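## Task

Scene 1: set the blue foam block down on the counter top itself, not resting on any other item there. Every other block must stay in its original spot and orientation. If the robot tips over or finishes leaning, the task fails. The blue block must stay put on its own, with no support from the robot, when the scene ends.

## Robot and tools

ROBOT. A simulated Hello Robot Stretch 3 with one arm. It has a two-wheel base (0.33 m long, 0.34 m wide), a lift that slides up a mast, and a telescoping arm that reaches out to the robot's right side. The arm cannot move the gripper forward or back; the base has to drive for that. The base cannot move sideways. Turning in place pivots about the point between the drive wheels, 0.05 m behind the front edge. With the arm pulled in and the wrist folded, a turn sweeps a circle of radius 0.28 m; an unfolded, level wrist reaches past that circle. Loose objects may occasionally get bumped by something other than the robot.

FRAMES. Base frame: origin on the floor between the drive wheels, x ahead, y to the left, z up. hand_pose is reported in it, at the point where closed fingertips meet; with all wrist joints at zero its x axis points up, y back along the arm toward the mast, z toward the rear. Odometry frame is the base frame at scene start; heading runs -3.142 to 3.142, positive leftward.

TOOLS.
execute_actions: arguments "actions" (a list holding one action or none) and optional "cameras" (list of head_camera, nav_camera, wrist_camera or all; omitted/null/["all"] gives every camera, [] gives none). An empty list only reports state and images. One action may contain:
- "base": exactly one key. {"translate_m": d} is a relative drive of d metres, -1 to 1, positive forward, measured from where the base last reported itself. {"rotate_rad": d} is a relative turn in place, -3.2 to 3.2 rad, positive counter-clockwise seen from above.
- "joints": absolute targets, one number per named joint: lift_m 0 to 1.1 m (arm height); arm_m 0 to 0.52 m (extension); wrist_yaw_rad -1.345 to 4.42 (0 along the arm, positive toward the front, 3.0 folded over the base); wrist_pitch_rad -1.57 to 0.451 (0 level, negative tips fingers down); wrist_roll_rad -2.911 to 2.911 (0 fingers side by side, level); gripper_m -0.089 to 0.179 (larger is wider; real fingertip gap is about 0.007 m less when nearly shut, 0.025 m less when fully open, zero below 0.007); head_pan_rad -3.953 to 1.73 (0 ahead, positive left, -1.57 looks along the arm); head_tilt_rad -1.53 to 0.419 (negative looks down). Done tolerances: 0.004 m for lift, arm, gripper; 0.02 rad for yaw, roll, head; 0.05 rad for pitch.
- "contact_limits": {"arm_m": effort %, 1 to 100}; the arm stops with contact_stop when its effort reaches that level, and the cap also limits holding force until the next action. Too small stops it immediately.
All motions in an action begin together. Unknown keys or out-of-range numbers cause the whole call to be rejected with no motion. A joint or base left out of an action may keep pushing toward an older target without the status showing it. If a result reports a stop, the remaining execute_actions, wait and finished_scene calls in that same reply are skipped.
wait: {"seconds": 0 to 10}; commands nothing and returns the same report as an empty action.
zoom_image: {"camera", "region": [x0, y0, x1, y1]} in pixels of that camera's most recent full image, top-left origin, at most 504 by 504. Image sizes: head_camera 896x504, nav_camera 672x504 (fisheye), wrist_camera 644x364.
finished_scene: {"scene": 1 or 2}; irreversible, ends the scene after the last command is held, reports success and gives the next task.

RESULT LINES. base_status and joint_status: done, off_target (stopped short, possibly still pushing), contact_stop, time_out, torque_fault. After the last three the old target is dropped. on_its_own describes uncommanded things; its "held at" value is a joint's held target, not its position. joint_positions, hand_pose. lidar_m: 12 distances in 30-degree sectors, first straight ahead, counting counter-clockwise (4th left, 7th behind, 10th right), "-" for nothing; the scan plane is 0.17 m above the floor, so table tops and low items are missed, and the robot's own parts can hide sectors 5, 6, 9, 10 when the lift is low. wrist_depth_mm (45 to 1000) and head_depth_mm (280 to 4000, image sideways): 7x7 grids of median depths. base_odometry counts wheel turns, including slip; turned_by_wheels and turned_by_imu give turning since the last report. base_tilt in degrees (forward/right positive, up to about 4 degrees fixed bias). motor_effort in percent, with the action's peak in brackets; readings are biased and noisy. Positive wheel effort drives forward. pictures lists the returned images in order.

CONTACT AND STOPS. Arm and lift stop on firm contact and then go slack until commanded again; a slack lift may sink under load or keep pressing. Base, wrist and head have no contact stop and will keep pushing. Prolonged strain switches a wrist servo off for 10 s (torque_fault) and is penalised.

GRIPPER. To hold, command gripper_m below the object's width; lower squeezes harder, but too hard triggers a stall guard that weakens the grip. To let go, command at least 0.02 more than where the fingers met the object. Neither the reading nor done proves a grasp; check cameras. To re-squeeze, send a new value.

SPEED. Base runs fast (0.30 m/s, 1.9 rad/s) only when stowed: lift_m under 0.30, arm_m under 0.03, wrist_yaw_rad over 2.54; otherwise 0.10 m/s and 0.63 rad/s.

SELF-COLLISION. Fold or unfold the wrist only with lift_m in 0.32 to 0.95, wrist_pitch_rad -0.4 and roll near 0; once folded the lift may go down to 0.25. If wrist_yaw_rad is below -0.4, keep pitch at -0.5 or lower.

AVOID. Dropping the block, slamming, hard hits or strong pushes, knocking or rotating other blocks, and tipping. Pushing on something rigid with the gripper above about 0.45 m, pushing again after a contact_stop, raising contact limits, driving while gripping or pushing a fixed object, or snagging furniture (worst in reverse) can tip the robot. If tilt appears, reverse the last move in small steps, pull the gripper free, and lower lift_m to about 0.2 if still leaning. Shorter total robot motion is better.

Each tool is called as name([rows], argument=value, ...), one row to a line, values as JSON.

## Session

execute_actions(actions=[])

Scene clock: 0.00 s.
base_odometry: x=+0.000 y=+0.000 heading=+0.000 (m, m, rad; odometry frame)
turned_by_wheels: +0.000 (rad since the last result)
turned_by_imu: +0.000 (rad since the last result)
base_tilt: forward=-1.2 right=-0.6 (deg)
lidar_m: 0.98 1.88 1.74 1.78 2.25 1.27 1.27 1.59 1.99 1.86 1.25 1.07
head_depth_mm: 1451 1443 1434 1431 1419 1406 1001 / 1519 1514 1503 1502 1494 1462 1001 / 1579 1595 1586 1572 1565 1534 1008 / 1663 1676 1669 1662 1655 1551 1009 / 1659 1781 1775 1760 1759 1737 1016 / 1665 1891 1878 1867 1862 1853 1021 / 1656 2014 2004 1989 1969 1969 1954
base_status: not commanded
joint_positions: lift_m=+0.497 arm_m=+0.002 wrist_yaw_rad=+2.860 wrist_pitch_rad=-0.485 wrist_roll_rad=+0.006 gripper_m=+0.037 head_pan_rad=+0.009 head_tilt_rad=+0.016
joint_status: not commanded
motor_effort: left_wheel=+0 right_wheel=+0 lift_m=+27 arm_m=+0 wrist_yaw_rad=+1 wrist_pitch_rad=+8 wrist_roll_rad=+0 gripper_m=+0 head_pan_rad=+0 head_tilt_rad=+2 (%)
hand_pose: x=+0.0386 y=+0.0597 z=+0.4950 quat_wxyz=(+0.265, +0.705, +0.071, +0.654) (m; base frame)
wrist_depth_mm: - - - - - - - / - - - - - - - / - - - - - - - / - - - - - - - / 892 - 891 850 880 837 828 / 756 745 - 743 - 713 719 / 656 652 648 642 646 632 624
pictures: head_camera (sideways: a quarter turn clockwise sets it upright), nav_camera (sideways: a quarter turn counterclockwise sets it upright), wrist_camera
Images, in order (width x height): head_camera 896x504, nav_camera 672x504, wrist_camera 644x364.

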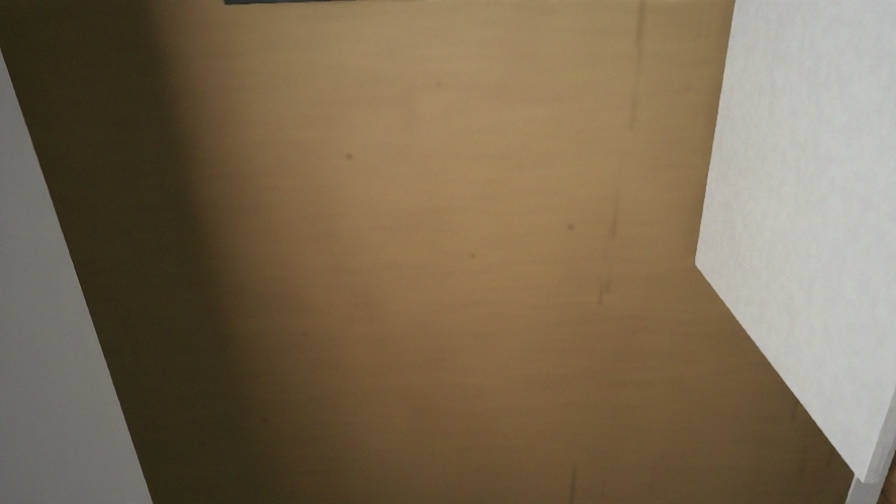

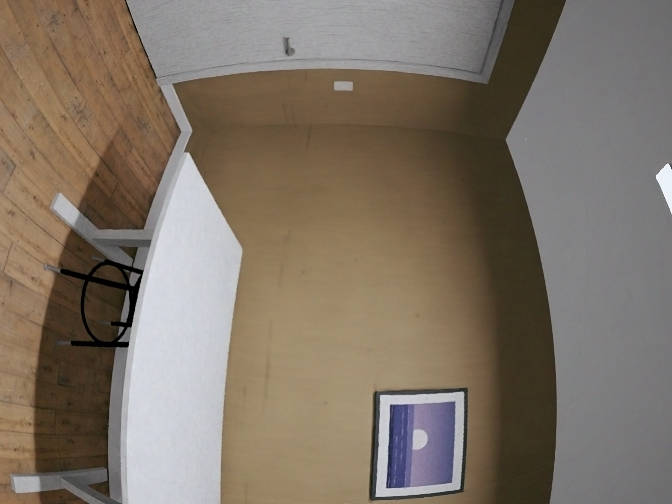

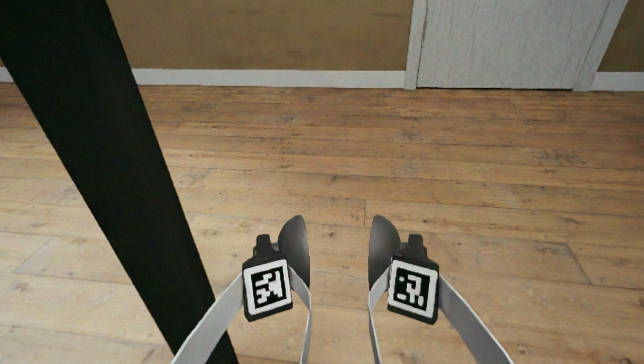

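execute_actions([
  {"joints": {"head_pan_rad": -1.2, "head_tilt_rad": -0.6}},
], cameras=["head_camera", "nav_camera"])

execute_actions([
  {"joints": {"head_pan_rad": -2.8, "head_tilt_rad": -0.6}},
], cameras=["head_camera", "nav_camera"])

execute_actions([
  {"joints": {"head_pan_rad": 1.7, "head_tilt_rad": -0.6}},
], cameras=["head_camera", "nav_camera"])

Scene clock: 13.47 s.
base_odometry: x=+0.000 y=+0.000 heading=+0.000 (m, m, rad; odometry frame)
turned_by_wheels: +0.000 (rad since the last result)
turned_by_imu: +0.001 (rad since the last result)
base_tilt: forward=-1.1 right=-0.5 (deg)
lidar_m: 0.98 1.88 1.74 1.78 2.24 1.26 1.27 1.60 1.99 1.86 1.25 1.07
head_depth_mm: 1804 1936 2121 2199 1741 1410 1184 / 1954 2126 2277 2200 1760 1419 1188 / 1979 2198 2232 2109 1775 1426 1196 / 1804 1972 2146 2193 1776 1432 1201 / 1633 1773 1943 1225 1792 1445 1211 / 1503 1619 1699 1071 1691 1449 1210 / 1393 1494 1536 1080 1693 1463 1222
base_status: not commanded
joint_positions: lift_m=+0.497 arm_m=+0.002 wrist_yaw_rad=+2.860 wrist_pitch_rad=-0.485 wrist_roll_rad=+0.006 gripper_m=+0.037 head_pan_rad=-1.193 head_tilt_rad=-0.592
joint_status: all done
motor_effort: left_wheel=+0(1) right_wheel=+0(0) lift_m=+27(27) arm_m=+0(0) wrist_yaw_rad=+1(0) wrist_pitch_rad=+8(8) wrist_roll_rad=+0(0) gripper_m=+0(0) head_pan_rad=-3(37) head_tilt_rad=-6(49) (%)
hand_pose: x=+0.0386 y=+0.0597 z=+0.4950 quat_wxyz=(+0.265, +0.705, +0.071, +0.654) (m; base frame)
wrist_depth_mm: - - - - - - - / - - - - - - - / - - - - - - - / - - - - - - - / 891 - 889 867 870 853 818 / 757 750 - 747 - 725 700 / 656 649 633 625 625 623 625
pictures: head_camera (sideways: a quarter turn clockwise sets it upright), nav_camera (sideways: a quarter turn counterclockwise sets it upright)
Images, in order (width x height): head_camera 896x504, nav_camera 672x504.

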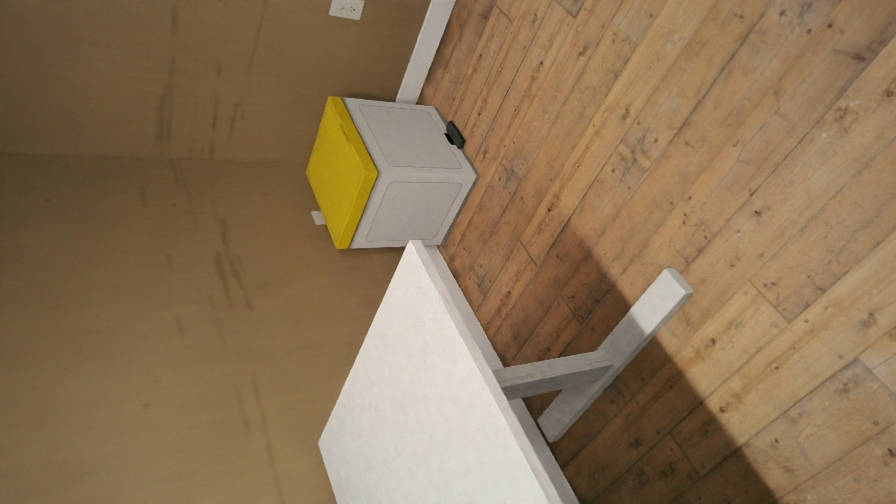

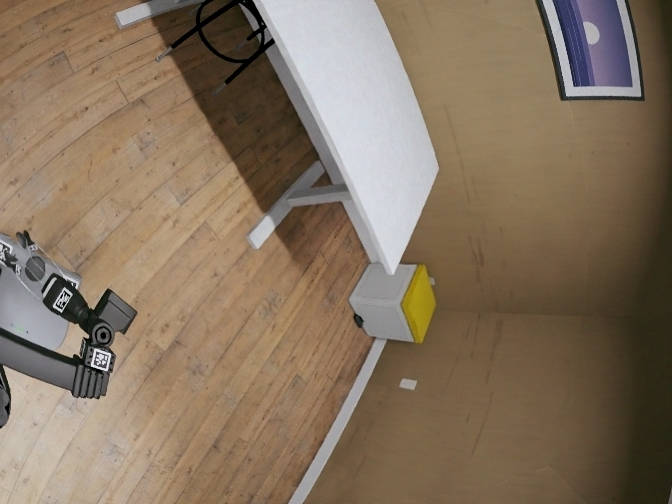

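Scene clock: 14.87 s.
base_odometry: x=+0.000 y=+0.000 heading=+0.000 (m, m, rad; odometry frame)
turned_by_wheels: +0.000 (rad since the last result)
turned_by_imu: +0.000 (rad since the last result)
base_tilt: forward=-1.3 right=-0.5 (deg)
lidar_m: 0.98 1.88 1.74 1.78 2.24 1.27 1.27 1.59 1.99 1.87 1.25 1.07
head_depth_mm: 2787 2845 1327 1459 1598 1405 1181 / 2956 1878 1448 1613 1701 1416 1190 / 2636 1906 1607 1811 1763 1427 1195 / 2366 1985 1790 2050 1774 1437 1203 / 2144 2040 2038 2240 1793 1445 1203 / 1976 2074 2263 2353 1811 1451 1217 / 1822 1953 2090 2218 1823 1451 1221
base_status: not commanded
joint_positions: lift_m=+0.497 arm_m=+0.002 wrist_yaw_rad=+2.860 wrist_pitch_rad=-0.485 wrist_roll_rad=+0.006 gripper_m=+0.037 head_pan_rad=-2.793 head_tilt_rad=-0.592
joint_status: all done
motor_effort: left_wheel=+0(0) right_wheel=+0(1) lift_m=+27(27) arm_m=+0(0) wrist_yaw_rad=+0(1) wrist_pitch_rad=+7(7) wrist_roll_rad=+0(0) gripper_m=+1(0) head_pan_rad=-3(36) head_tilt_rad=-6(5) (%)
hand_pose: x=+0.0386 y=+0.0597 z=+0.4950 quat_wxyz=(+0.265, +0.705, +0.071, +0.654) (m; base frame)
wrist_depth_mm: - - - - - - - / - - - - - - - / - - - - - - - / - - - - - - - / 910 - 883 853 886 849 854 / 777 754 - 729 - 732 717 / 650 653 644 626 619 622 620
pictures: head_camera (sideways: a quarter turn clockwise sets it upright), nav_camera (sideways: a quarter turn counterclockwise sets it upright)
Images, in order (width x height): head_camera 896x504, nav_camera 672x504.

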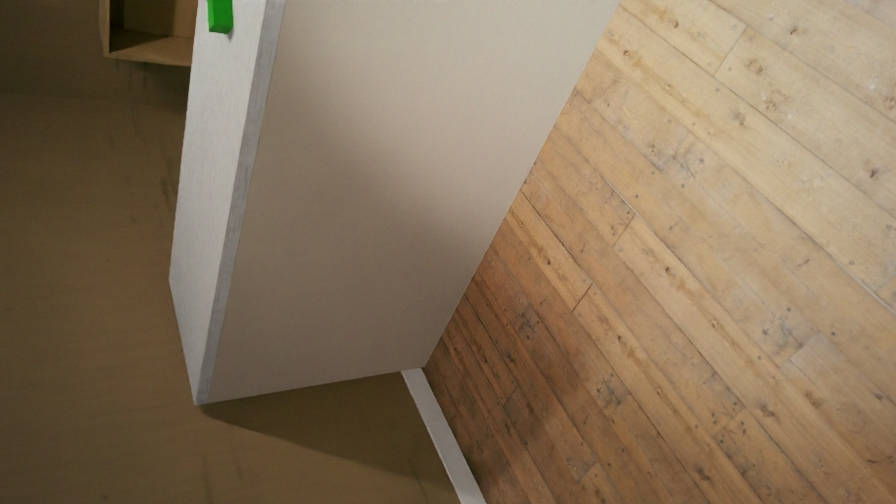

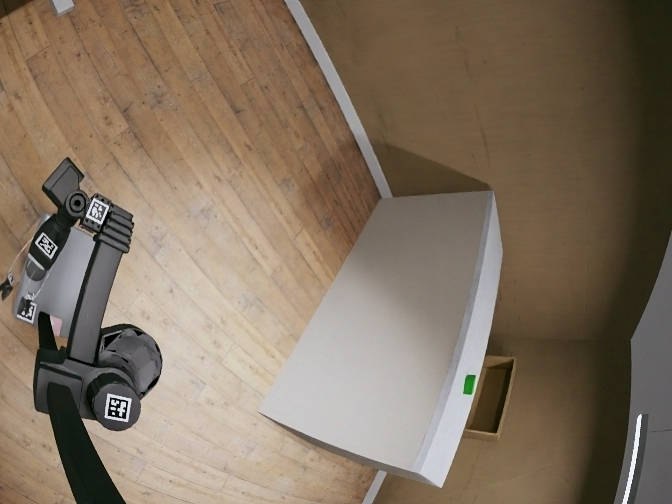

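Scene clock: 17.63 s.
base_odometry: x=+0.000 y=+0.000 heading=+0.000 (m, m, rad; odometry frame)
turned_by_wheels: +0.000 (rad since the last result)
turned_by_imu: +0.001 (rad since the last result)
base_tilt: forward=-1.2 right=-0.5 (deg)
lidar_m: 0.98 1.88 1.74 1.78 2.25 1.26 1.27 1.59 1.99 1.86 1.25 1.08
head_depth_mm: 1438 1557 1722 1910 1746 1407 1187 / 1505 1646 1826 2039 1741 1417 1189 / 1596 1754 1954 2124 1760 1426 1194 / 1679 1866 2102 2251 1777 1431 1200 / 1793 1997 2261 2381 1789 1452 1233 / 1894 2140 2440 2505 - - - / 2023 2229 - - - - -
base_status: not commanded
joint_positions: lift_m=+0.497 arm_m=+0.002 wrist_yaw_rad=+2.860 wrist_pitch_rad=-0.485 wrist_roll_rad=+0.006 gripper_m=+0.037 head_pan_rad=+1.693 head_tilt_rad=-0.592
joint_status: all done
motor_effort: left_wheel=+0(0) right_wheel=+0(0) lift_m=+27(27) arm_m=+0(0) wrist_yaw_rad=+0(0) wrist_pitch_rad=+7(8) wrist_roll_rad=+0(0) gripper_m=+0(0) head_pan_rad=+3(37) head_tilt_rad=-6(5) (%)
hand_pose: x=+0.0386 y=+0.0597 z=+0.4950 quat_wxyz=(+0.265, +0.705, +0.071, +0.654) (m; base frame)
wrist_depth_mm: - - - - - - - / - - - - - - - / - - - - - - - / - - - - - - - / 901 - 892 885 885 847 830 / 775 748 - 737 - 719 715 / 665 644 641 637 631 620 615
pictures: head_camera (sideways: a quarter turn clockwise sets it upright), nav_camera (sideways: a quarter turn counterclockwise sets it upright)
Images, in order (width x height): head_camera 896x504, nav_camera 672x504.

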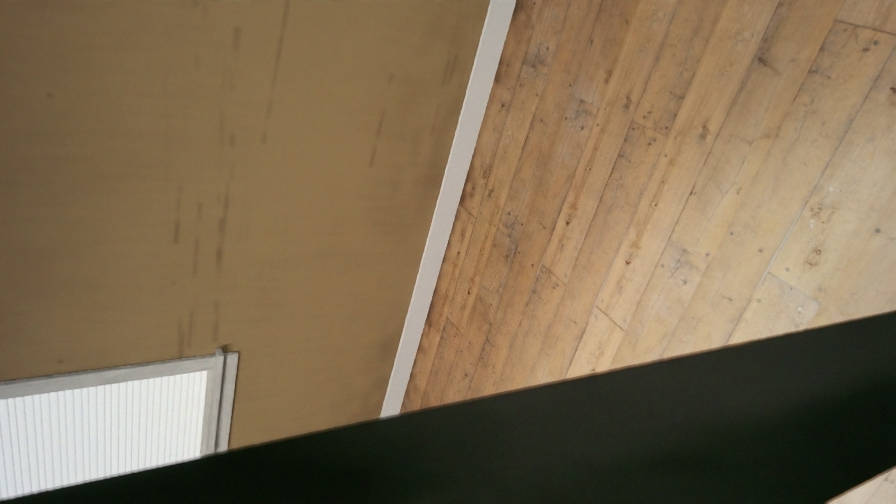

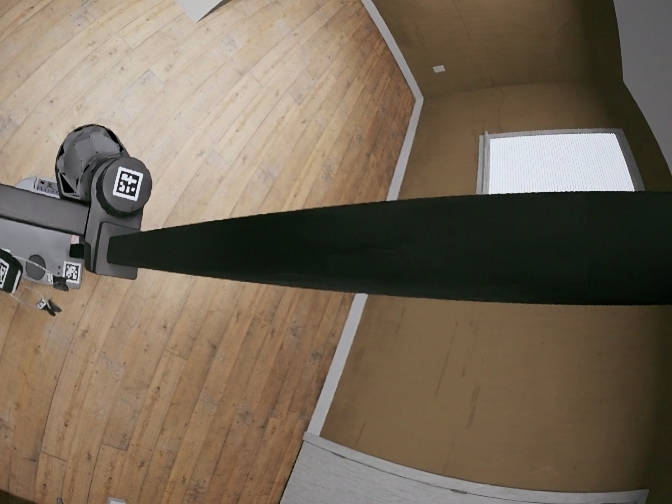

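execute_actions([
  {"joints": {"head_pan_rad": -3.6, "head_tilt_rad": -0.5, "lift_m": 0.28, "wrist_yaw_rad": 3.0}},
], cameras=["head_camera", "nav_camera"])

Scene clock: 34.53 s.
base_odometry: x=+0.000 y=+0.000 heading=+0.000 (m, m, rad; odometry frame)
turned_by_wheels: +0.000 (rad since the last result)
turned_by_imu: +0.002 (rad since the last result)
base_tilt: forward=-1.2 right=-0.5 (deg)
lidar_m: 0.98 1.89 1.74 1.78 2.25 1.26 1.27 1.60 1.99 1.86 1.25 1.07
head_depth_mm: 2662 2869 3179 2615 1927 1509 1241 / 2662 2898 3175 2651 1932 1517 1248 / 2644 2890 3136 2689 1940 1518 1253 / 2633 2887 3149 2711 1963 1534 1259 / 2636 2858 1702 1483 1580 1541 1263 / 2615 2829 1401 1351 1521 1545 1270 / 2627 2784 1419 1348 1511 1559 1278
base_status: not commanded
joint_positions: lift_m=+0.280 arm_m=+0.002 wrist_yaw_rad=+2.999 wrist_pitch_rad=-0.486 wrist_roll_rad=+0.006 gripper_m=+0.037 head_pan_rad=-3.593 head_tilt_rad=-0.507
joint_status: all done
motor_effort: left_wheel=+0(0) right_wheel=+1(0) lift_m=+22(27) arm_m=+0(0) wrist_yaw_rad=+2(5) wrist_pitch_rad=+8(8) wrist_roll_rad=+0(0) gripper_m=+0(0) head_pan_rad=-3(38) head_tilt_rad=+5(20) (%)
hand_pose: x=+0.0095 y=+0.0660 z=+0.2780 quat_wxyz=(+0.219, +0.698, +0.120, +0.671) (m; base frame)
wrist_depth_mm: - - - - - - - / - - - - - - - / 973 934 917 908 897 857 842 / 721 733 696 693 692 672 663 / 598 583 - 574 572 557 551 / 503 511 - - - 467 461 / 445 - - - 410 410 406
pictures: head_camera (sideways: a quarter turn clockwise sets it upright), nav_camera (sideways: a quarter turn counterclockwise sets it upright)
Images, in order (width x height): head_camera 896x504, nav_camera 672x504.

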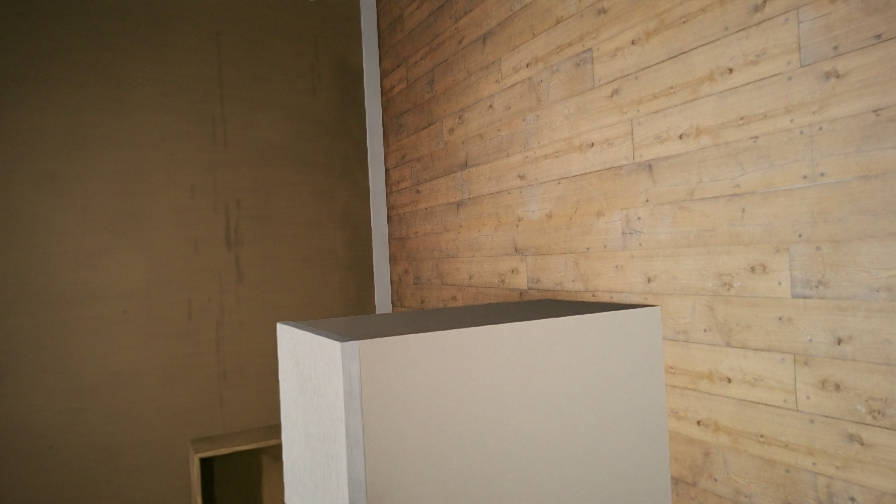

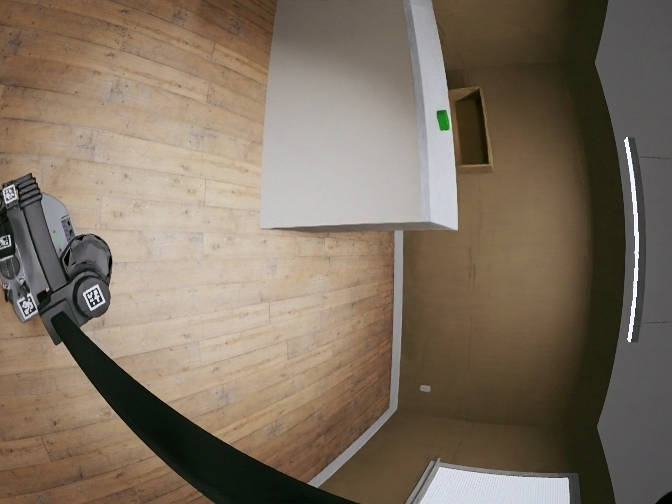

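execute_actions([
  {"base": {"rotate_rad": 2.5}, "joints": {"head_pan_rad": 0.3, "head_tilt_rad": -0.5}},
], cameras=["nav_camera"])

execute_actions([
  {"base": {"translate_m": 1.0}},
], cameras=["nav_camera"])

execute_actions([
  {"base": {"translate_m": 1.0}, "joints": {"head_pan_rad": 1.2}},
], cameras=["head_camera", "nav_camera"])

Scene clock: 51.33 s.
base_odometry: x=+0.000 y=+0.000 heading=+2.500 (m, m, rad; odometry frame)
turned_by_wheels: +2.500 (rad since the last result)
turned_by_imu: +2.474 (rad since the last result)
base_tilt: forward=-1.2 right=-0.5 (deg)
lidar_m: 3.17 1.26 1.46 1.99 1.99 1.80 1.25 0.98 1.28 1.74 1.76 2.04
head_depth_mm: 2601 2825 3054 2639 1918 1510 1241 / 2599 2822 3098 2655 1940 1520 1248 / 2609 2838 3114 2693 1946 1517 1253 / 2603 2860 3050 2444 1797 1534 1264 / 2630 2867 1370 1365 1539 1538 1264 / 2677 2859 1395 1377 1549 1544 1268 / 2647 2920 1419 1382 1555 1558 1279
base_status: done
joint_positions: lift_m=+0.280 arm_m=+0.002 wrist_yaw_rad=+2.999 wrist_pitch_rad=-0.486 wrist_roll_rad=+0.006 gripper_m=+0.037 head_pan_rad=+0.293 head_tilt_rad=-0.506
joint_status: all done
motor_effort: left_wheel=-4(13) right_wheel=+2(10) lift_m=+22(22) arm_m=+0(1) wrist_yaw_rad=+1(3) wrist_pitch_rad=+8(8) wrist_roll_rad=+0(0) gripper_m=+0(0) head_pan_rad=+3(36) head_tilt_rad=+4(5) (%)
hand_pose: x=+0.0094 y=+0.0659 z=+0.2780 quat_wxyz=(+0.219, +0.698, +0.120, +0.671) (m; base frame)
wrist_depth_mm: - - - - - - - / - - - - - - - / 968 935 936 916 875 864 831 / 746 726 702 694 679 667 670 / 590 582 - 568 580 542 541 / 499 506 - - - 469 467 / 448 - - - 413 406 403
pictures: nav_camera (sideways: a quarter turn counterclockwise sets it upright)
Images, in order (width x height): nav_camera 672x504.

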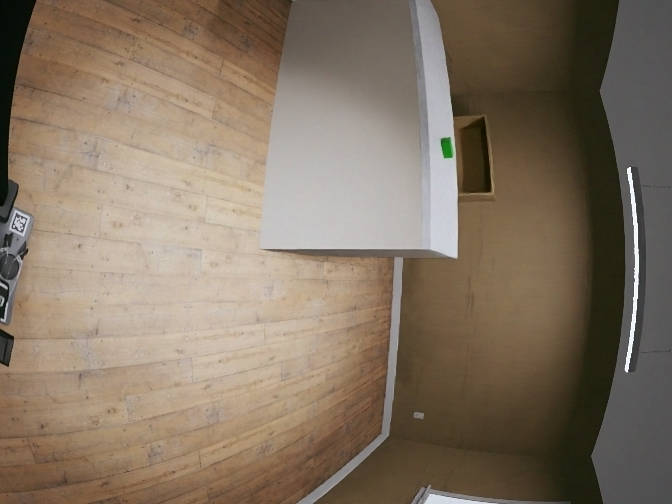

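Scene clock: 56.50 s.
base_odometry: x=-0.801 y=+0.599 heading=+2.500 (m, m, rad; odometry frame)
turned_by_wheels: +0.000 (rad since the last result)
turned_by_imu: +0.006 (rad since the last result)
base_tilt: forward=-1.2 right=-0.6 (deg)
lidar_m: 2.22 0.80 0.50 0.59 2.23 2.61 2.24 1.88 1.74 1.51 1.51 1.76
head_depth_mm: 1813 1960 2135 2322 1916 1509 1243 / 1820 1971 2150 2347 1926 1516 1253 / 1818 1972 2169 2378 1937 1523 1254 / 1825 1990 2196 2393 1965 1538 1256 / 1851 2018 2207 2397 1980 1543 1263 / 1857 2020 2226 2438 1980 1502 1214 / 1868 2032 2206 2364 955 953 952
base_status: done
joint_positions: lift_m=+0.280 arm_m=+0.002 wrist_yaw_rad=+2.999 wrist_pitch_rad=-0.486 wrist_roll_rad=+0.006 gripper_m=+0.037 head_pan_rad=+0.293 head_tilt_rad=-0.506
joint_status: not commanded
motor_effort: left_wheel=-3(11) right_wheel=+3(6) lift_m=+22(22) arm_m=-1(1) wrist_yaw_rad=+1(2) wrist_pitch_rad=+8(8) wrist_roll_rad=+1(0) gripper_m=+0(1) head_pan_rad=+3(3) head_tilt_rad=+3(4) (%)
hand_pose: x=+0.0093 y=+0.0659 z=+0.2780 quat_wxyz=(+0.219, +0.698, +0.120, +0.671) (m; base frame)
wrist_depth_mm: - - - 792 509 542 618 / - - - 857 547 607 694 / 970 920 921 824 603 685 786 / 755 717 710 695 655 676 655 / 592 580 - 562 575 557 554 / 496 512 - - - 471 466 / 447 - - - 412 407 406
pictures: nav_camera (sideways: a quarter turn counterclockwise sets it upright)
Images, in order (width x height): nav_camera 672x504.

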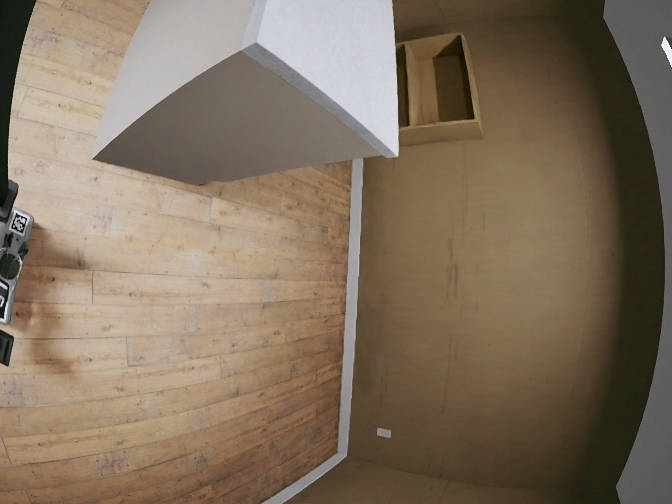

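Scene clock: 61.67 s.
base_odometry: x=-1.602 y=+1.197 heading=+2.500 (m, m, rad; odometry frame)
turned_by_wheels: +0.000 (rad since the last result)
turned_by_imu: +0.006 (rad since the last result)
base_tilt: forward=-1.1 right=-0.6 (deg)
lidar_m: 1.26 1.26 1.47 2.27 0.70 0.76 3.07 2.46 1.45 1.27 1.27 1.45
head_depth_mm: 1272 1361 1454 1563 1701 1501 1240 / 1408 1516 1639 1782 1860 1514 1249 / 1571 1649 1655 1834 1920 1531 1251 / 1797 1891 2040 2260 1957 1532 1259 / 2083 2177 2227 2416 1967 1535 1268 / 2213 2345 2569 2645 1978 1550 1275 / 2080 2222 2378 2500 2007 1561 1277
base_status: done
joint_positions: lift_m=+0.280 arm_m=+0.002 wrist_yaw_rad=+2.999 wrist_pitch_rad=-0.486 wrist_roll_rad=+0.006 gripper_m=+0.037 head_pan_rad=+1.193 head_tilt_rad=-0.506
joint_status: all done
motor_effort: left_wheel=-3(10) right_wheel=+2(6) lift_m=+22(22) arm_m=+0(0) wrist_yaw_rad=+2(1) wrist_pitch_rad=+8(8) wrist_roll_rad=+0(0) gripper_m=+0(0) head_pan_rad=+3(38) head_tilt_rad=+4(4) (%)
hand_pose: x=+0.0093 y=+0.0659 z=+0.2780 quat_wxyz=(+0.219, +0.698, +0.120, +0.671) (m; base frame)
wrist_depth_mm: 522 - - - - - - / 556 595 - - - - - / 592 639 916 895 870 866 861 / 642 676 707 692 699 680 661 / 594 590 - 569 572 557 550 / 506 509 - - - 467 463 / 446 - - - 412 411 409
pictures: head_camera (sideways: a quarter turn clockwise sets it upright), nav_camera (sideways: a quarter turn counterclockwise sets it upright)
Images, in order (width x height): head_camera 896x504, nav_camera 672x504.

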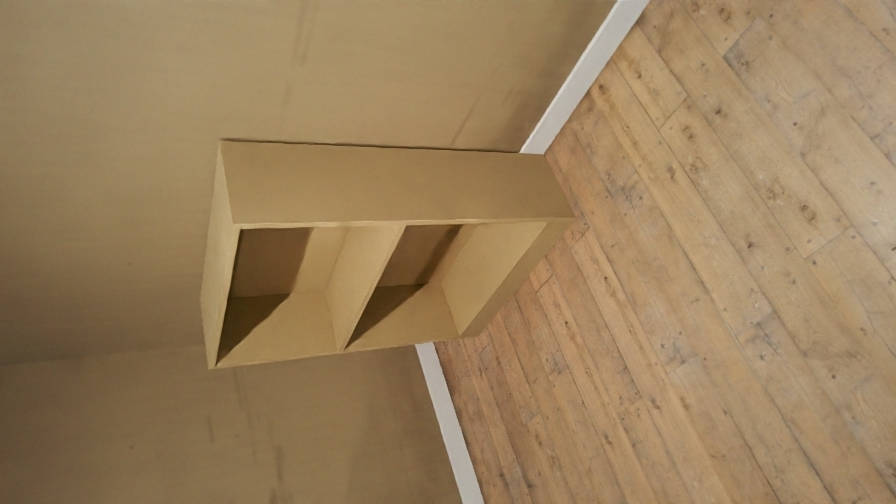

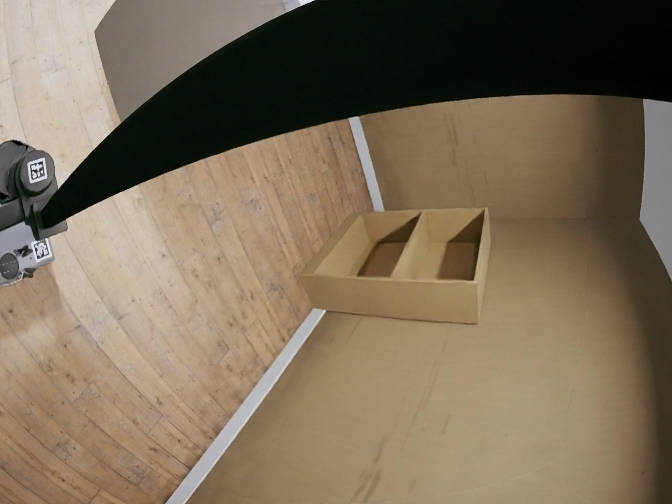

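execute_actions([
  {"base": {"translate_m": 0.4}},
], cameras=[])

execute_actions([
  {"base": {"rotate_rad": 1.82}, "joints": {"head_pan_rad": 0.3, "head_tilt_rad": -0.6}},
], cameras=["head_camera", "nav_camera"])

Scene clock: 70.97 s.
base_odometry: x=-1.922 y=+1.437 heading=+2.499 (m, m, rad; odometry frame)
turned_by_wheels: +0.000 (rad since the last result)
turned_by_imu: +0.004 (rad since the last result)
base_tilt: forward=-1.2 right=-0.6 (deg)
lidar_m: 0.87 0.87 1.02 1.49 0.95 0.89 3.23 2.30 1.34 1.17 1.17 1.00
head_depth_mm: 872 931 999 1077 1169 1280 1242 / 968 1042 1127 1228 1341 1431 1246 / 1085 1179 1289 1432 1596 1528 1255 / 1247 1366 1518 1687 1840 1533 1260 / 1444 1582 1517 1645 1825 1539 1261 / 1737 1864 2083 2298 1982 1557 1270 / 2093 2261 2141 2535 2012 1560 1279
base_status: done
joint_positions: lift_m=+0.280 arm_m=+0.002 wrist_yaw_rad=+2.999 wrist_pitch_rad=-0.486 wrist_roll_rad=+0.006 gripper_m=+0.037 head_pan_rad=+1.193 head_tilt_rad=-0.506
joint_status: not commanded
motor_effort: left_wheel=-4(11) right_wheel=+2(5) lift_m=+22(22) arm_m=+0(0) wrist_yaw_rad=+1(1) wrist_pitch_rad=+8(8) wrist_roll_rad=+0(0) gripper_m=+0(0) head_pan_rad=+3(3) head_tilt_rad=+4(4) (%)
hand_pose: x=+0.0093 y=+0.0659 z=+0.2780 quat_wxyz=(+0.219, +0.698, +0.120, +0.671) (m; base frame)
wrist_depth_mm: - - - - - 962 765 / - - - - - - 770 / 942 932 900 904 866 873 764 / 734 721 695 701 698 671 667 / 586 594 - 567 580 551 546 / 495 508 - - - 472 467 / 447 - - - 413 409 403
pictures: none
No camera images: the call's "cameras" was empty. Leave "cameras" out to get every camera's image.

Scene clock: 73.30 s.
base_odometry: x=-1.922 y=+1.437 heading=-1.964 (m, m, rad; odometry frame)
turned_by_wheels: +1.820 (rad since the last result)
turned_by_imu: +1.799 (rad since the last result)
base_tilt: forward=-1.1 right=-0.5 (deg)
lidar_m: 1.95 0.89 1.05 3.40 1.68 1.21 1.17 1.21 0.91 0.87 0.91 1.23
head_depth_mm: 2038 2225 2469 2269 1745 1412 1182 / 2104 2312 2541 2299 1759 1417 1187 / 2154 2269 2403 2321 1772 1425 1195 / 2219 1961 1537 1669 1715 1427 1202 / 2309 2020 1186 1209 1297 1391 1204 / 2361 2560 1061 986 1135 1343 1211 / 2455 2718 1080 1015 1205 1386 1215
base_status: done
joint_positions: lift_m=+0.280 arm_m=+0.002 wrist_yaw_rad=+2.999 wrist_pitch_rad=-0.486 wrist_roll_rad=+0.006 gripper_m=+0.037 head_pan_rad=+0.307 head_tilt_rad=-0.593
joint_status: all done
motor_effort: left_wheel=-3(12) right_wheel=+2(6) lift_m=+23(21) arm_m=-1(1) wrist_yaw_rad=+1(1) wrist_pitch_rad=+8(8) wrist_roll_rad=+0(0) gripper_m=+0(0) head_pan_rad=-3(37) head_tilt_rad=-5(21) (%)
hand_pose: x=+0.0093 y=+0.0659 z=+0.2780 quat_wxyz=(+0.219, +0.698, +0.120, +0.671) (m; base frame)
wrist_depth_mm: - - - - - - 768 / - - - - - - 780 / 959 921 898 894 881 854 777 / 744 721 698 685 691 673 662 / 601 594 - 567 582 553 546 / 495 505 - - - 470 468 / 442 - - - 407 407 404
pictures: head_camera (sideways: a quarter turn clockwise sets it upright), nav_camera (sideways: a quarter turn counterclockwise sets it upright)
Images, in order (width x height): head_camera 896x504, nav_camera 672x504.

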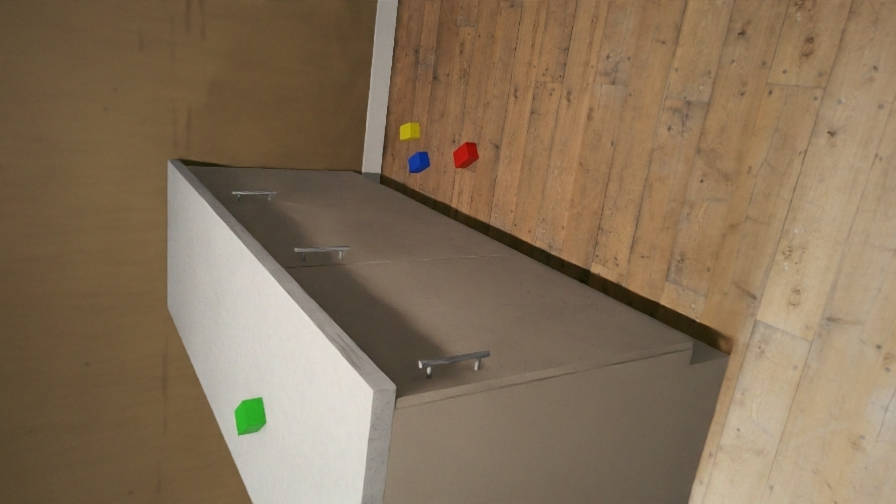

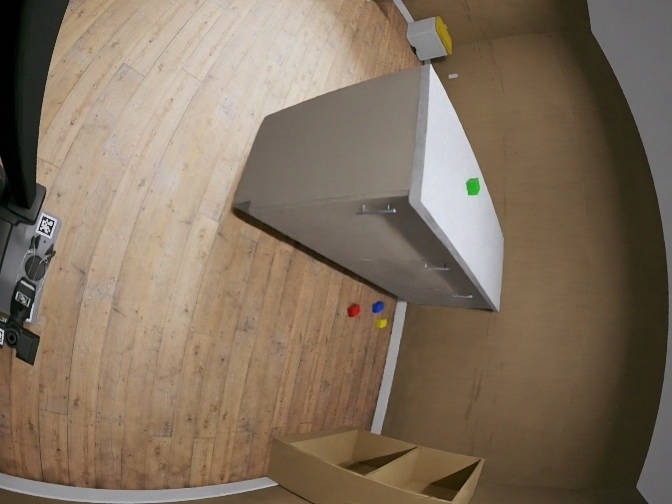

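execute_actions([
  {"base": {"rotate_rad": 3.07}, "joints": {"head_pan_rad": -2.9, "head_tilt_rad": -0.7}},
], cameras=[])

execute_actions([
  {"base": {"translate_m": -1.0}},
], cameras=["head_camera", "nav_camera"])

Scene clock: 123.97 s.
base_odometry: x=-1.922 y=+1.437 heading=+1.106 (m, m, rad; odometry frame)
turned_by_wheels: +3.070 (rad since the last result)
turned_by_imu: +3.038 (rad since the last result)
base_tilt: forward=-1.1 right=-0.6 (deg)
lidar_m: 1.17 1.19 0.94 0.87 0.89 1.13 2.23 0.90 0.97 3.23 1.86 1.26
head_depth_mm: 2082 2321 2537 1983 1588 1318 1134 / 2104 2349 2547 2013 1594 1330 1143 / 2136 2400 2616 2029 1604 1341 1145 / 2163 2391 2525 2036 1624 1347 1151 / 2157 1673 1718 1841 1625 1355 1155 / 2182 1323 1213 1257 1307 1358 1166 / 2256 1339 949 1008 1207 1365 1169
base_status: done
joint_positions: lift_m=+0.280 arm_m=+0.002 wrist_yaw_rad=+2.999 wrist_pitch_rad=-0.486 wrist_roll_rad=+0.006 gripper_m=+0.037 head_pan_rad=-2.893 head_tilt_rad=-0.692
joint_status: all done
motor_effort: left_wheel=-3(13) right_wheel=+2(7) lift_m=+22(22) arm_m=-1(1) wrist_yaw_rad=+0(1) wrist_pitch_rad=+8(8) wrist_roll_rad=+0(0) gripper_m=+0(0) head_pan_rad=-3(38) head_tilt_rad=-6(21) (%)
hand_pose: x=+0.0093 y=+0.0659 z=+0.2780 quat_wxyz=(+0.219, +0.698, +0.120, +0.671) (m; base frame)
wrist_depth_mm: 722 - 817 861 898 941 - / 794 817 874 921 954 - - / 833 847 903 887 870 861 835 / 724 720 711 695 673 667 653 / 597 587 - 568 584 558 547 / 497 513 - - - 470 462 / 441 - - - 413 407 404
pictures: none
No camera images: the call's "cameras" was empty. Leave "cameras" out to get every camera's image.

Scene clock: 128.97 s.
base_odometry: x=-2.371 y=+0.543 heading=+1.106 (m, m, rad; odometry frame)
turned_by_wheels: +0.000 (rad since the last result)
turned_by_imu: -0.004 (rad since the last result)
base_tilt: forward=-1.4 right=-0.6 (deg)
lidar_m: 2.16 1.23 0.83 0.77 0.61 0.62 1.59 0.94 0.63 0.59 0.60 2.33
head_depth_mm: 1283 1435 1616 1832 1584 1321 1135 / 1295 1453 1655 1861 1591 1338 1141 / 1321 1474 1680 1887 1602 1338 1145 / 1338 1500 1723 1914 1609 1342 1154 / 1355 1532 1752 1928 1634 1348 1156 / 1379 1476 1484 1543 1553 1358 1160 / 1398 1335 1146 1177 1208 1294 1168
base_status: done
joint_positions: lift_m=+0.280 arm_m=+0.002 wrist_yaw_rad=+2.999 wrist_pitch_rad=-0.486 wrist_roll_rad=+0.006 gripper_m=+0.037 head_pan_rad=-2.893 head_tilt_rad=-0.692
joint_status: not commanded
motor_effort: left_wheel=-3(13) right_wheel=+2(3) lift_m=+23(22) arm_m=-1(1) wrist_yaw_rad=+1(1) wrist_pitch_rad=+8(8) wrist_roll_rad=+0(1) gripper_m=+0(0) head_pan_rad=-3(3) head_tilt_rad=-6(5) (%)
hand_pose: x=+0.0093 y=+0.0659 z=+0.2780 quat_wxyz=(+0.219, +0.698, +0.120, +0.671) (m; base frame)
wrist_depth_mm: 633 - 716 754 802 867 915 / 626 720 774 815 855 930 - / 605 756 820 855 869 863 838 / 569 717 699 688 689 680 670 / 573 585 - 578 587 555 545 / 499 505 - - - 469 466 / 449 - - - 416 402 407
pictures: head_camera (sideways: a quarter turn clockwise sets it upright), nav_camera (sideways: a quarter turn counterclockwise sets it upright)
Images, in order (width x height): head_camera 896x504, nav_camera 672x504.

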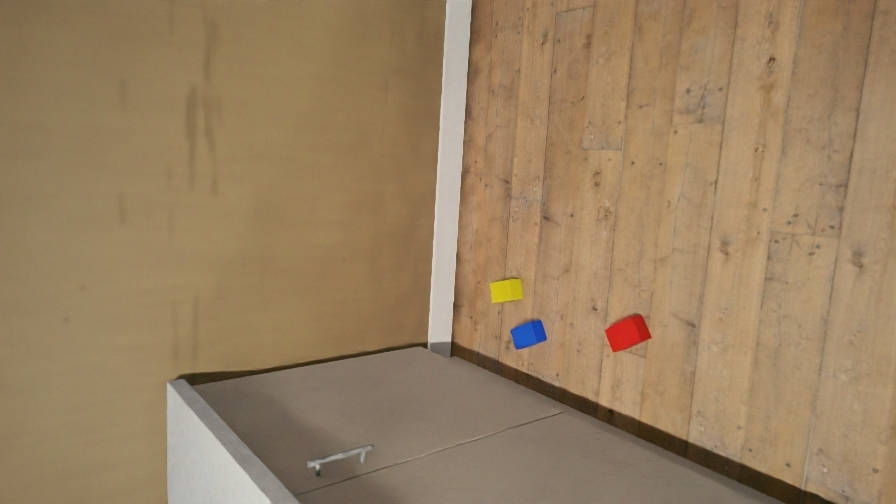

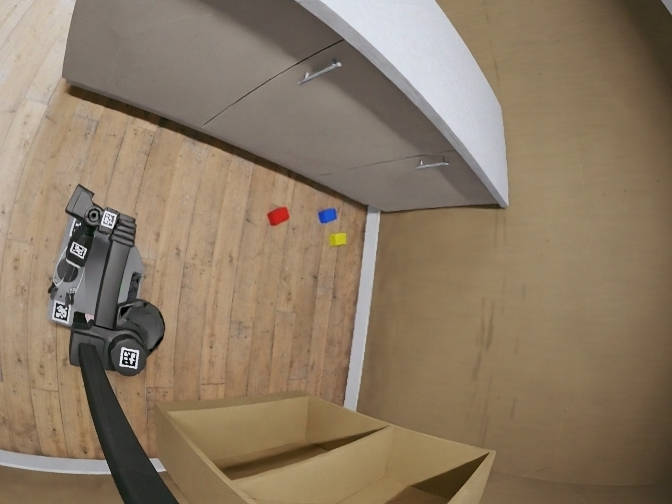

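execute_actions([
  {"base": {"translate_m": -1.0}, "joints": {"head_pan_rad": -1.75, "head_tilt_rad": -1.1}},
], cameras=[])

execute_actions([
  {"joints": {"lift_m": 0.4, "wrist_pitch_rad": -0.4}},
], cameras=["head_camera"])

execute_actions([
  {"joints": {"wrist_yaw_rad": 0.0, "gripper_m": 0.12}},
], cameras=[])

execute_actions([
  {"joints": {"wrist_pitch_rad": -1.57}},
])

Scene clock: 164.30 s.
base_odometry: x=-2.819 y=-0.351 heading=+1.106 (m, m, rad; odometry frame)
turned_by_wheels: +0.000 (rad since the last result)
turned_by_imu: -0.003 (rad since the last result)
base_tilt: forward=-1.2 right=-0.5 (deg)
lidar_m: 3.14 0.70 0.68 0.63 0.63 0.65 0.60 0.61 0.75 0.70 0.71 0.90
head_depth_mm: 751 944 1157 1330 1264 1153 - / 723 885 1149 1417 1270 1193 - / 674 847 1082 1404 1288 - - / 667 810 1021 1397 1291 1167 1072 / 659 776 972 1377 1275 1177 1078 / 652 738 924 1215 1306 1179 1078 / 646 718 882 1139 1308 1185 1087
base_status: done
joint_positions: lift_m=+0.280 arm_m=+0.002 wrist_yaw_rad=+2.999 wrist_pitch_rad=-0.486 wrist_roll_rad=+0.006 gripper_m=+0.037 head_pan_rad=-1.756 head_tilt_rad=-1.086
joint_status: all done
motor_effort: left_wheel=-2(15) right_wheel=+1(6) lift_m=+22(22) arm_m=-1(1) wrist_yaw_rad=+1(1) wrist_pitch_rad=+8(8) wrist_roll_rad=+0(0) gripper_m=+0(0) head_pan_rad=+3(37) head_tilt_rad=-9(44) (%)
hand_pose: x=+0.0093 y=+0.0659 z=+0.2780 quat_wxyz=(+0.219, +0.698, +0.121, +0.671) (m; base frame)
wrist_depth_mm: 544 - 592 609 655 692 561 / 604 370 641 688 734 746 588 / 656 403 672 690 668 646 635 / 684 649 530 530 560 604 645 / 590 568 - 554 573 552 545 / 509 512 - - - 468 464 / 445 - - - 409 404 405
pictures: none
No camera images: the call's "cameras" was empty. Leave "cameras" out to get every camera's image.

Scene clock: 166.23 s.
base_odometry: x=-2.819 y=-0.351 heading=+1.106 (m, m, rad; odometry frame)
turned_by_wheels: +0.000 (rad since the last result)
turned_by_imu: +0.001 (rad since the last result)
base_tilt: forward=-1.1 right=-0.5 (deg)
lidar_m: 3.13 0.69 0.68 0.63 0.63 0.65 0.60 0.61 0.75 0.70 0.71 0.89
head_depth_mm: 751 948 1155 1324 1268 1154 - / 723 889 1153 1419 1280 1184 - / 674 846 1082 1402 1286 - - / 666 812 1023 1393 1294 - 1073 / 660 778 972 1381 1275 1172 1073 / 653 739 925 1212 1310 1181 1081 / 647 718 880 1142 1315 1194 1088
base_status: not commanded
joint_positions: lift_m=+0.400 arm_m=+0.002 wrist_yaw_rad=+2.999 wrist_pitch_rad=-0.421 wrist_roll_rad=+0.006 gripper_m=+0.037 head_pan_rad=-1.756 head_tilt_rad=-1.086
joint_status: all done
motor_effort: left_wheel=-2(2) right_wheel=+1(1) lift_m=+33(34) arm_m=-1(1) wrist_yaw_rad=+1(2) wrist_pitch_rad=+10(10) wrist_roll_rad=+0(0) gripper_m=+0(0) head_pan_rad=+3(3) head_tilt_rad=-10(9) (%)
hand_pose: x=+0.0105 y=+0.0745 z=+0.4118 quat_wxyz=(+0.197, +0.702, +0.098, +0.677) (m; base frame)
wrist_depth_mm: 443 - 577 619 660 689 563 / 595 - 636 668 704 742 567 / 637 394 678 724 779 781 640 / 677 680 740 768 802 745 864 / 732 752 - 663 654 659 742 / 681 660 - 603 - 651 639 / 594 572 - 558 562 552 551
pictures: head_camera (sideways: a quarter turn clockwise sets it upright)
Images, in order (width x height): head_camera 896x504.

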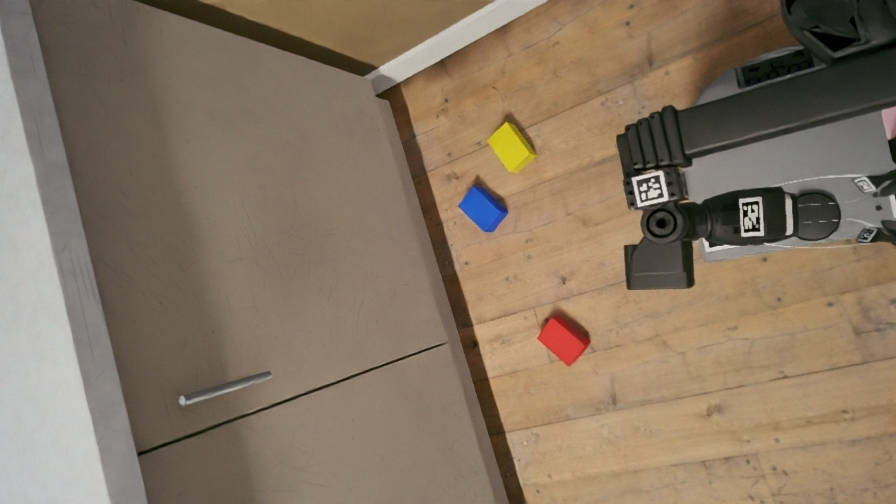

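Scene clock: 168.73 s.
base_odometry: x=-2.819 y=-0.351 heading=+1.106 (m, m, rad; odometry frame)
turned_by_wheels: +0.000 (rad since the last result)
turned_by_imu: +0.001 (rad since the last result)
base_tilt: forward=-1.2 right=-0.5 (deg)
lidar_m: 3.14 0.69 0.67 0.62 0.63 0.65 0.60 0.61 0.75 0.70 0.70 0.90
head_depth_mm: 751 946 1154 1324 1269 1156 - / 722 887 1155 1415 1276 1187 - / 674 846 1087 1403 1284 - - / 666 810 1022 1392 1314 1182 1073 / 658 777 974 1377 1276 1174 1073 / 651 738 925 1214 1309 1186 1082 / 646 719 879 1144 1315 1189 1088
base_status: not commanded
joint_positions: lift_m=+0.400 arm_m=+0.002 wrist_yaw_rad=+0.002 wrist_pitch_rad=-0.421 wrist_roll_rad=+0.006 gripper_m=+0.120 head_pan_rad=-1.756 head_tilt_rad=-1.086
joint_status: all done
motor_effort: left_wheel=-2(2) right_wheel=+1(1) lift_m=+33(32) arm_m=-1(1) wrist_yaw_rad=-2(2) wrist_pitch_rad=+10(10) wrist_roll_rad=+0(0) gripper_m=+0(92) head_pan_rad=+2(3) head_tilt_rad=-9(9) (%)
hand_pose: x=-0.0212 y=-0.3713 z=+0.4118 quat_wxyz=(+0.690, +0.148, -0.693, -0.148) (m; base frame)
wrist_depth_mm: 387 397 406 414 419 432 437 / 420 426 433 442 459 460 478 / 450 459 473 482 502 511 520 / 493 502 519 534 544 560 582 / 541 553 568 671 679 684 619 / 659 677 670 660 652 - 602 / 581 580 576 559 550 545 555
pictures: none
No camera images: the call's "cameras" was empty. Leave "cameras" out to get every camera's image.

Scene clock: 170.20 s.
base_odometry: x=-2.819 y=-0.351 heading=+1.106 (m, m, rad; odometry frame)
turned_by_wheels: +0.000 (rad since the last result)
turned_by_imu: +0.000 (rad since the last result)
base_tilt: forward=-1.2 right=-0.7 (deg)
lidar_m: 3.13 0.70 0.68 0.62 0.63 0.65 0.60 0.61 0.75 0.70 0.71 0.90
head_depth_mm: 750 945 1154 1334 1271 1153 - / 722 886 1146 1416 1280 1190 - / 673 846 1082 1402 1286 - - / 666 810 1023 1387 1289 1191 1071 / 658 776 970 1371 1279 1176 1075 / 651 739 923 1211 1308 1184 1083 / 647 718 882 1138 1311 1190 1086
base_status: not commanded
joint_positions: lift_m=+0.400 arm_m=+0.002 wrist_yaw_rad=+0.001 wrist_pitch_rad=-1.563 wrist_roll_rad=+0.006 gripper_m=+0.120 head_pan_rad=-1.756 head_tilt_rad=-1.086
joint_status: all done
motor_effort: left_wheel=-2(2) right_wheel=+1(2) lift_m=+33(32) arm_m=-1(1) wrist_yaw_rad=-2(2) wrist_pitch_rad=-3(9) wrist_roll_rad=+0(0) gripper_m=+1(0) head_pan_rad=+3(4) head_tilt_rad=-10(9) (%)
hand_pose: x=-0.0217 y=-0.1250 z=+0.2820 quat_wxyz=(+0.501, +0.497, -0.503, -0.500) (m; base frame)
wrist_depth_mm: 433 425 425 415 418 409 403 / 441 435 428 430 421 416 410 / 450 448 442 430 434 424 418 / 464 451 451 - - - 425 / 474 460 455 - - - 435 / 478 469 463 - - - 440 / 489 477 473 - - - 447
pictures: head_camera (sideways: a quarter turn clockwise sets it upright), nav_camera (sideways: a quarter turn counterclockwise sets it upright), wrist_camera
Images, in order (width x height): head_camera 896x504, nav_camera 672x504, wrist_camera 644x364.

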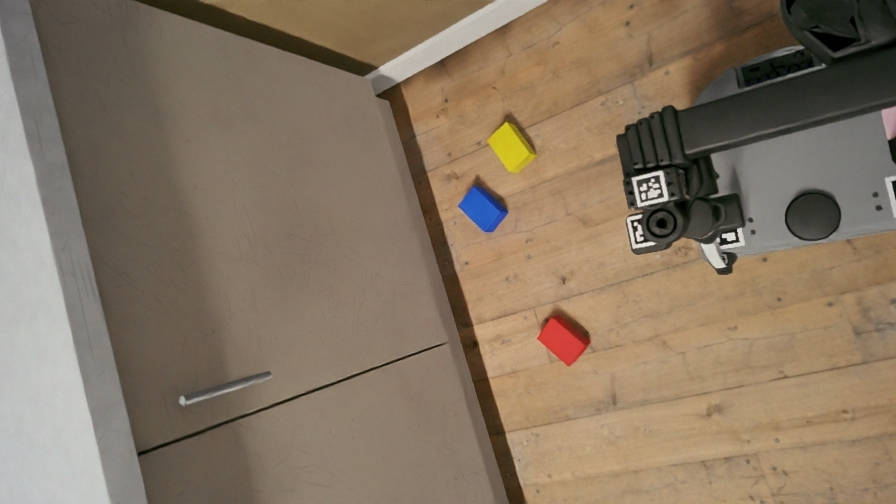

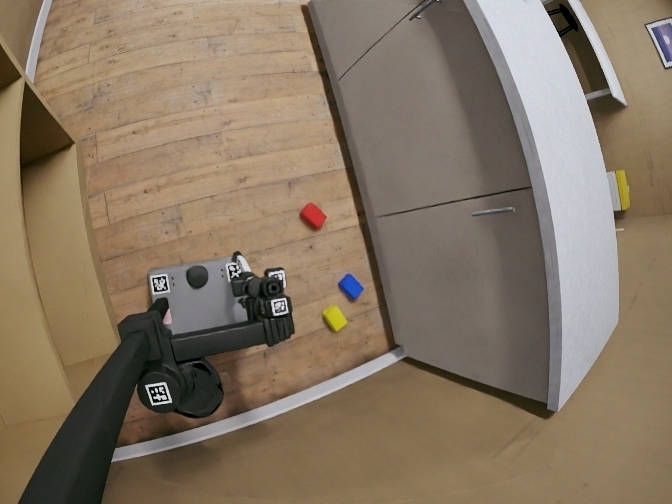

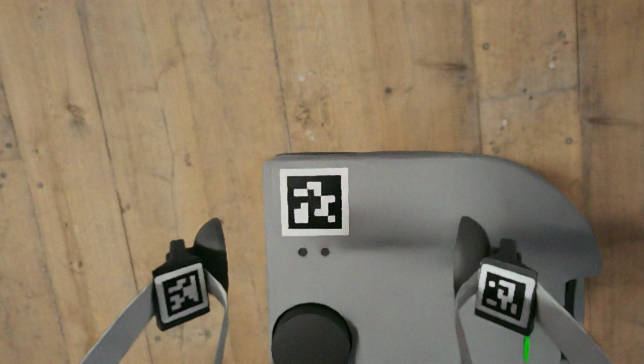

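execute_actions([
  {"base": {"translate_m": -0.16}, "joints": {"arm_m": 0.40, "lift_m": 0.33, "head_pan_rad": -1.6}},
], cameras=["head_camera", "wrist_camera"])

Scene clock: 194.93 s.
base_odometry: x=-2.891 y=-0.494 heading=+1.106 (m, m, rad; odometry frame)
turned_by_wheels: +0.000 (rad since the last result)
turned_by_imu: +0.001 (rad since the last result)
base_tilt: forward=-1.1 right=-0.6 (deg)
lidar_m: 3.30 0.83 0.65 0.34 0.65 0.48 0.44 0.45 0.57 0.71 0.72 0.92
head_depth_mm: 703 886 1041 1155 1220 1151 1081 / 668 845 1081 1375 1278 1186 - / 669 824 1042 1399 1272 1197 - / 664 807 1019 1372 1290 1181 1075 / 664 790 995 1382 1297 1175 1079 / 657 773 966 1386 1293 1181 1083 / 660 755 947 1256 1312 1187 1085
base_status: done
joint_positions: lift_m=+0.330 arm_m=+0.400 wrist_yaw_rad=+0.000 wrist_pitch_rad=-1.565 wrist_roll_rad=+0.006 gripper_m=+0.120 head_pan_rad=-1.607 head_tilt_rad=-1.086
joint_status: all done
motor_effort: left_wheel=-1(8) right_wheel=+1(0) lift_m=+22(30) arm_m=+2(4) wrist_yaw_rad=+0(1) wrist_pitch_rad=-2(3) wrist_roll_rad=+0(0) gripper_m=+0(0) head_pan_rad=+3(16) head_tilt_rad=-9(9) (%)
hand_pose: x=-0.0216 y=-0.5221 z=+0.2126 quat_wxyz=(+0.500, +0.497, -0.503, -0.500) (m; base frame)
wrist_depth_mm: 366 361 358 350 346 347 343 / 370 364 362 318 351 348 348 / 377 377 373 325 363 356 353 / 385 383 377 375 324 363 357 / 349 391 381 378 373 368 369 / 401 402 388 384 385 - 371 / 410 408 398 397 394 389 378
pictures: head_camera (sideways: a quarter turn clockwise sets it upright), wrist_camera
Images, in order (width x height): head_camera 896x504, wrist_camera 644x364.

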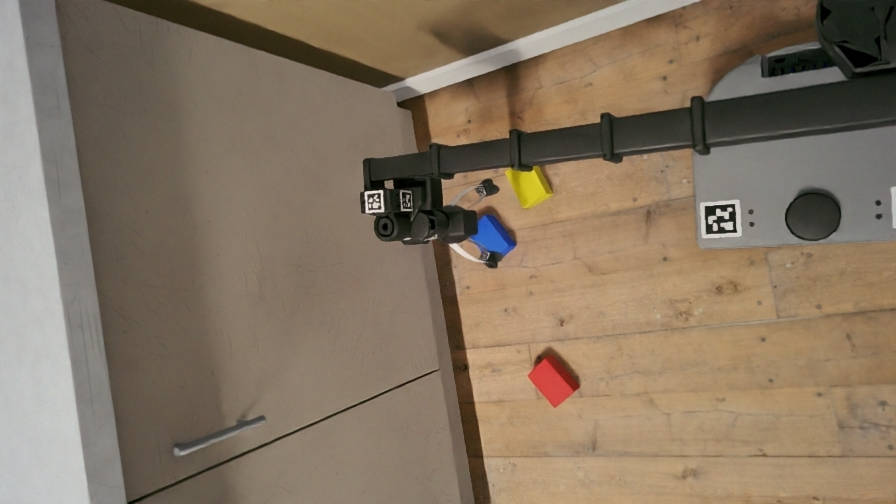

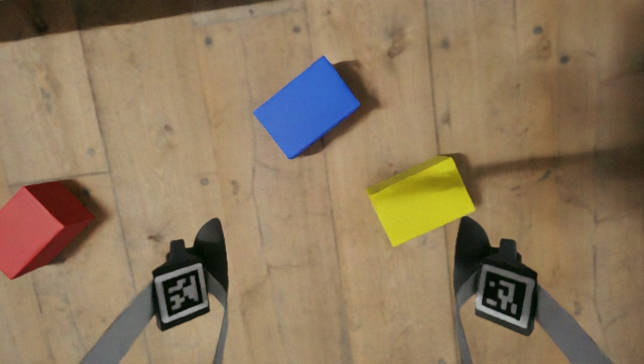

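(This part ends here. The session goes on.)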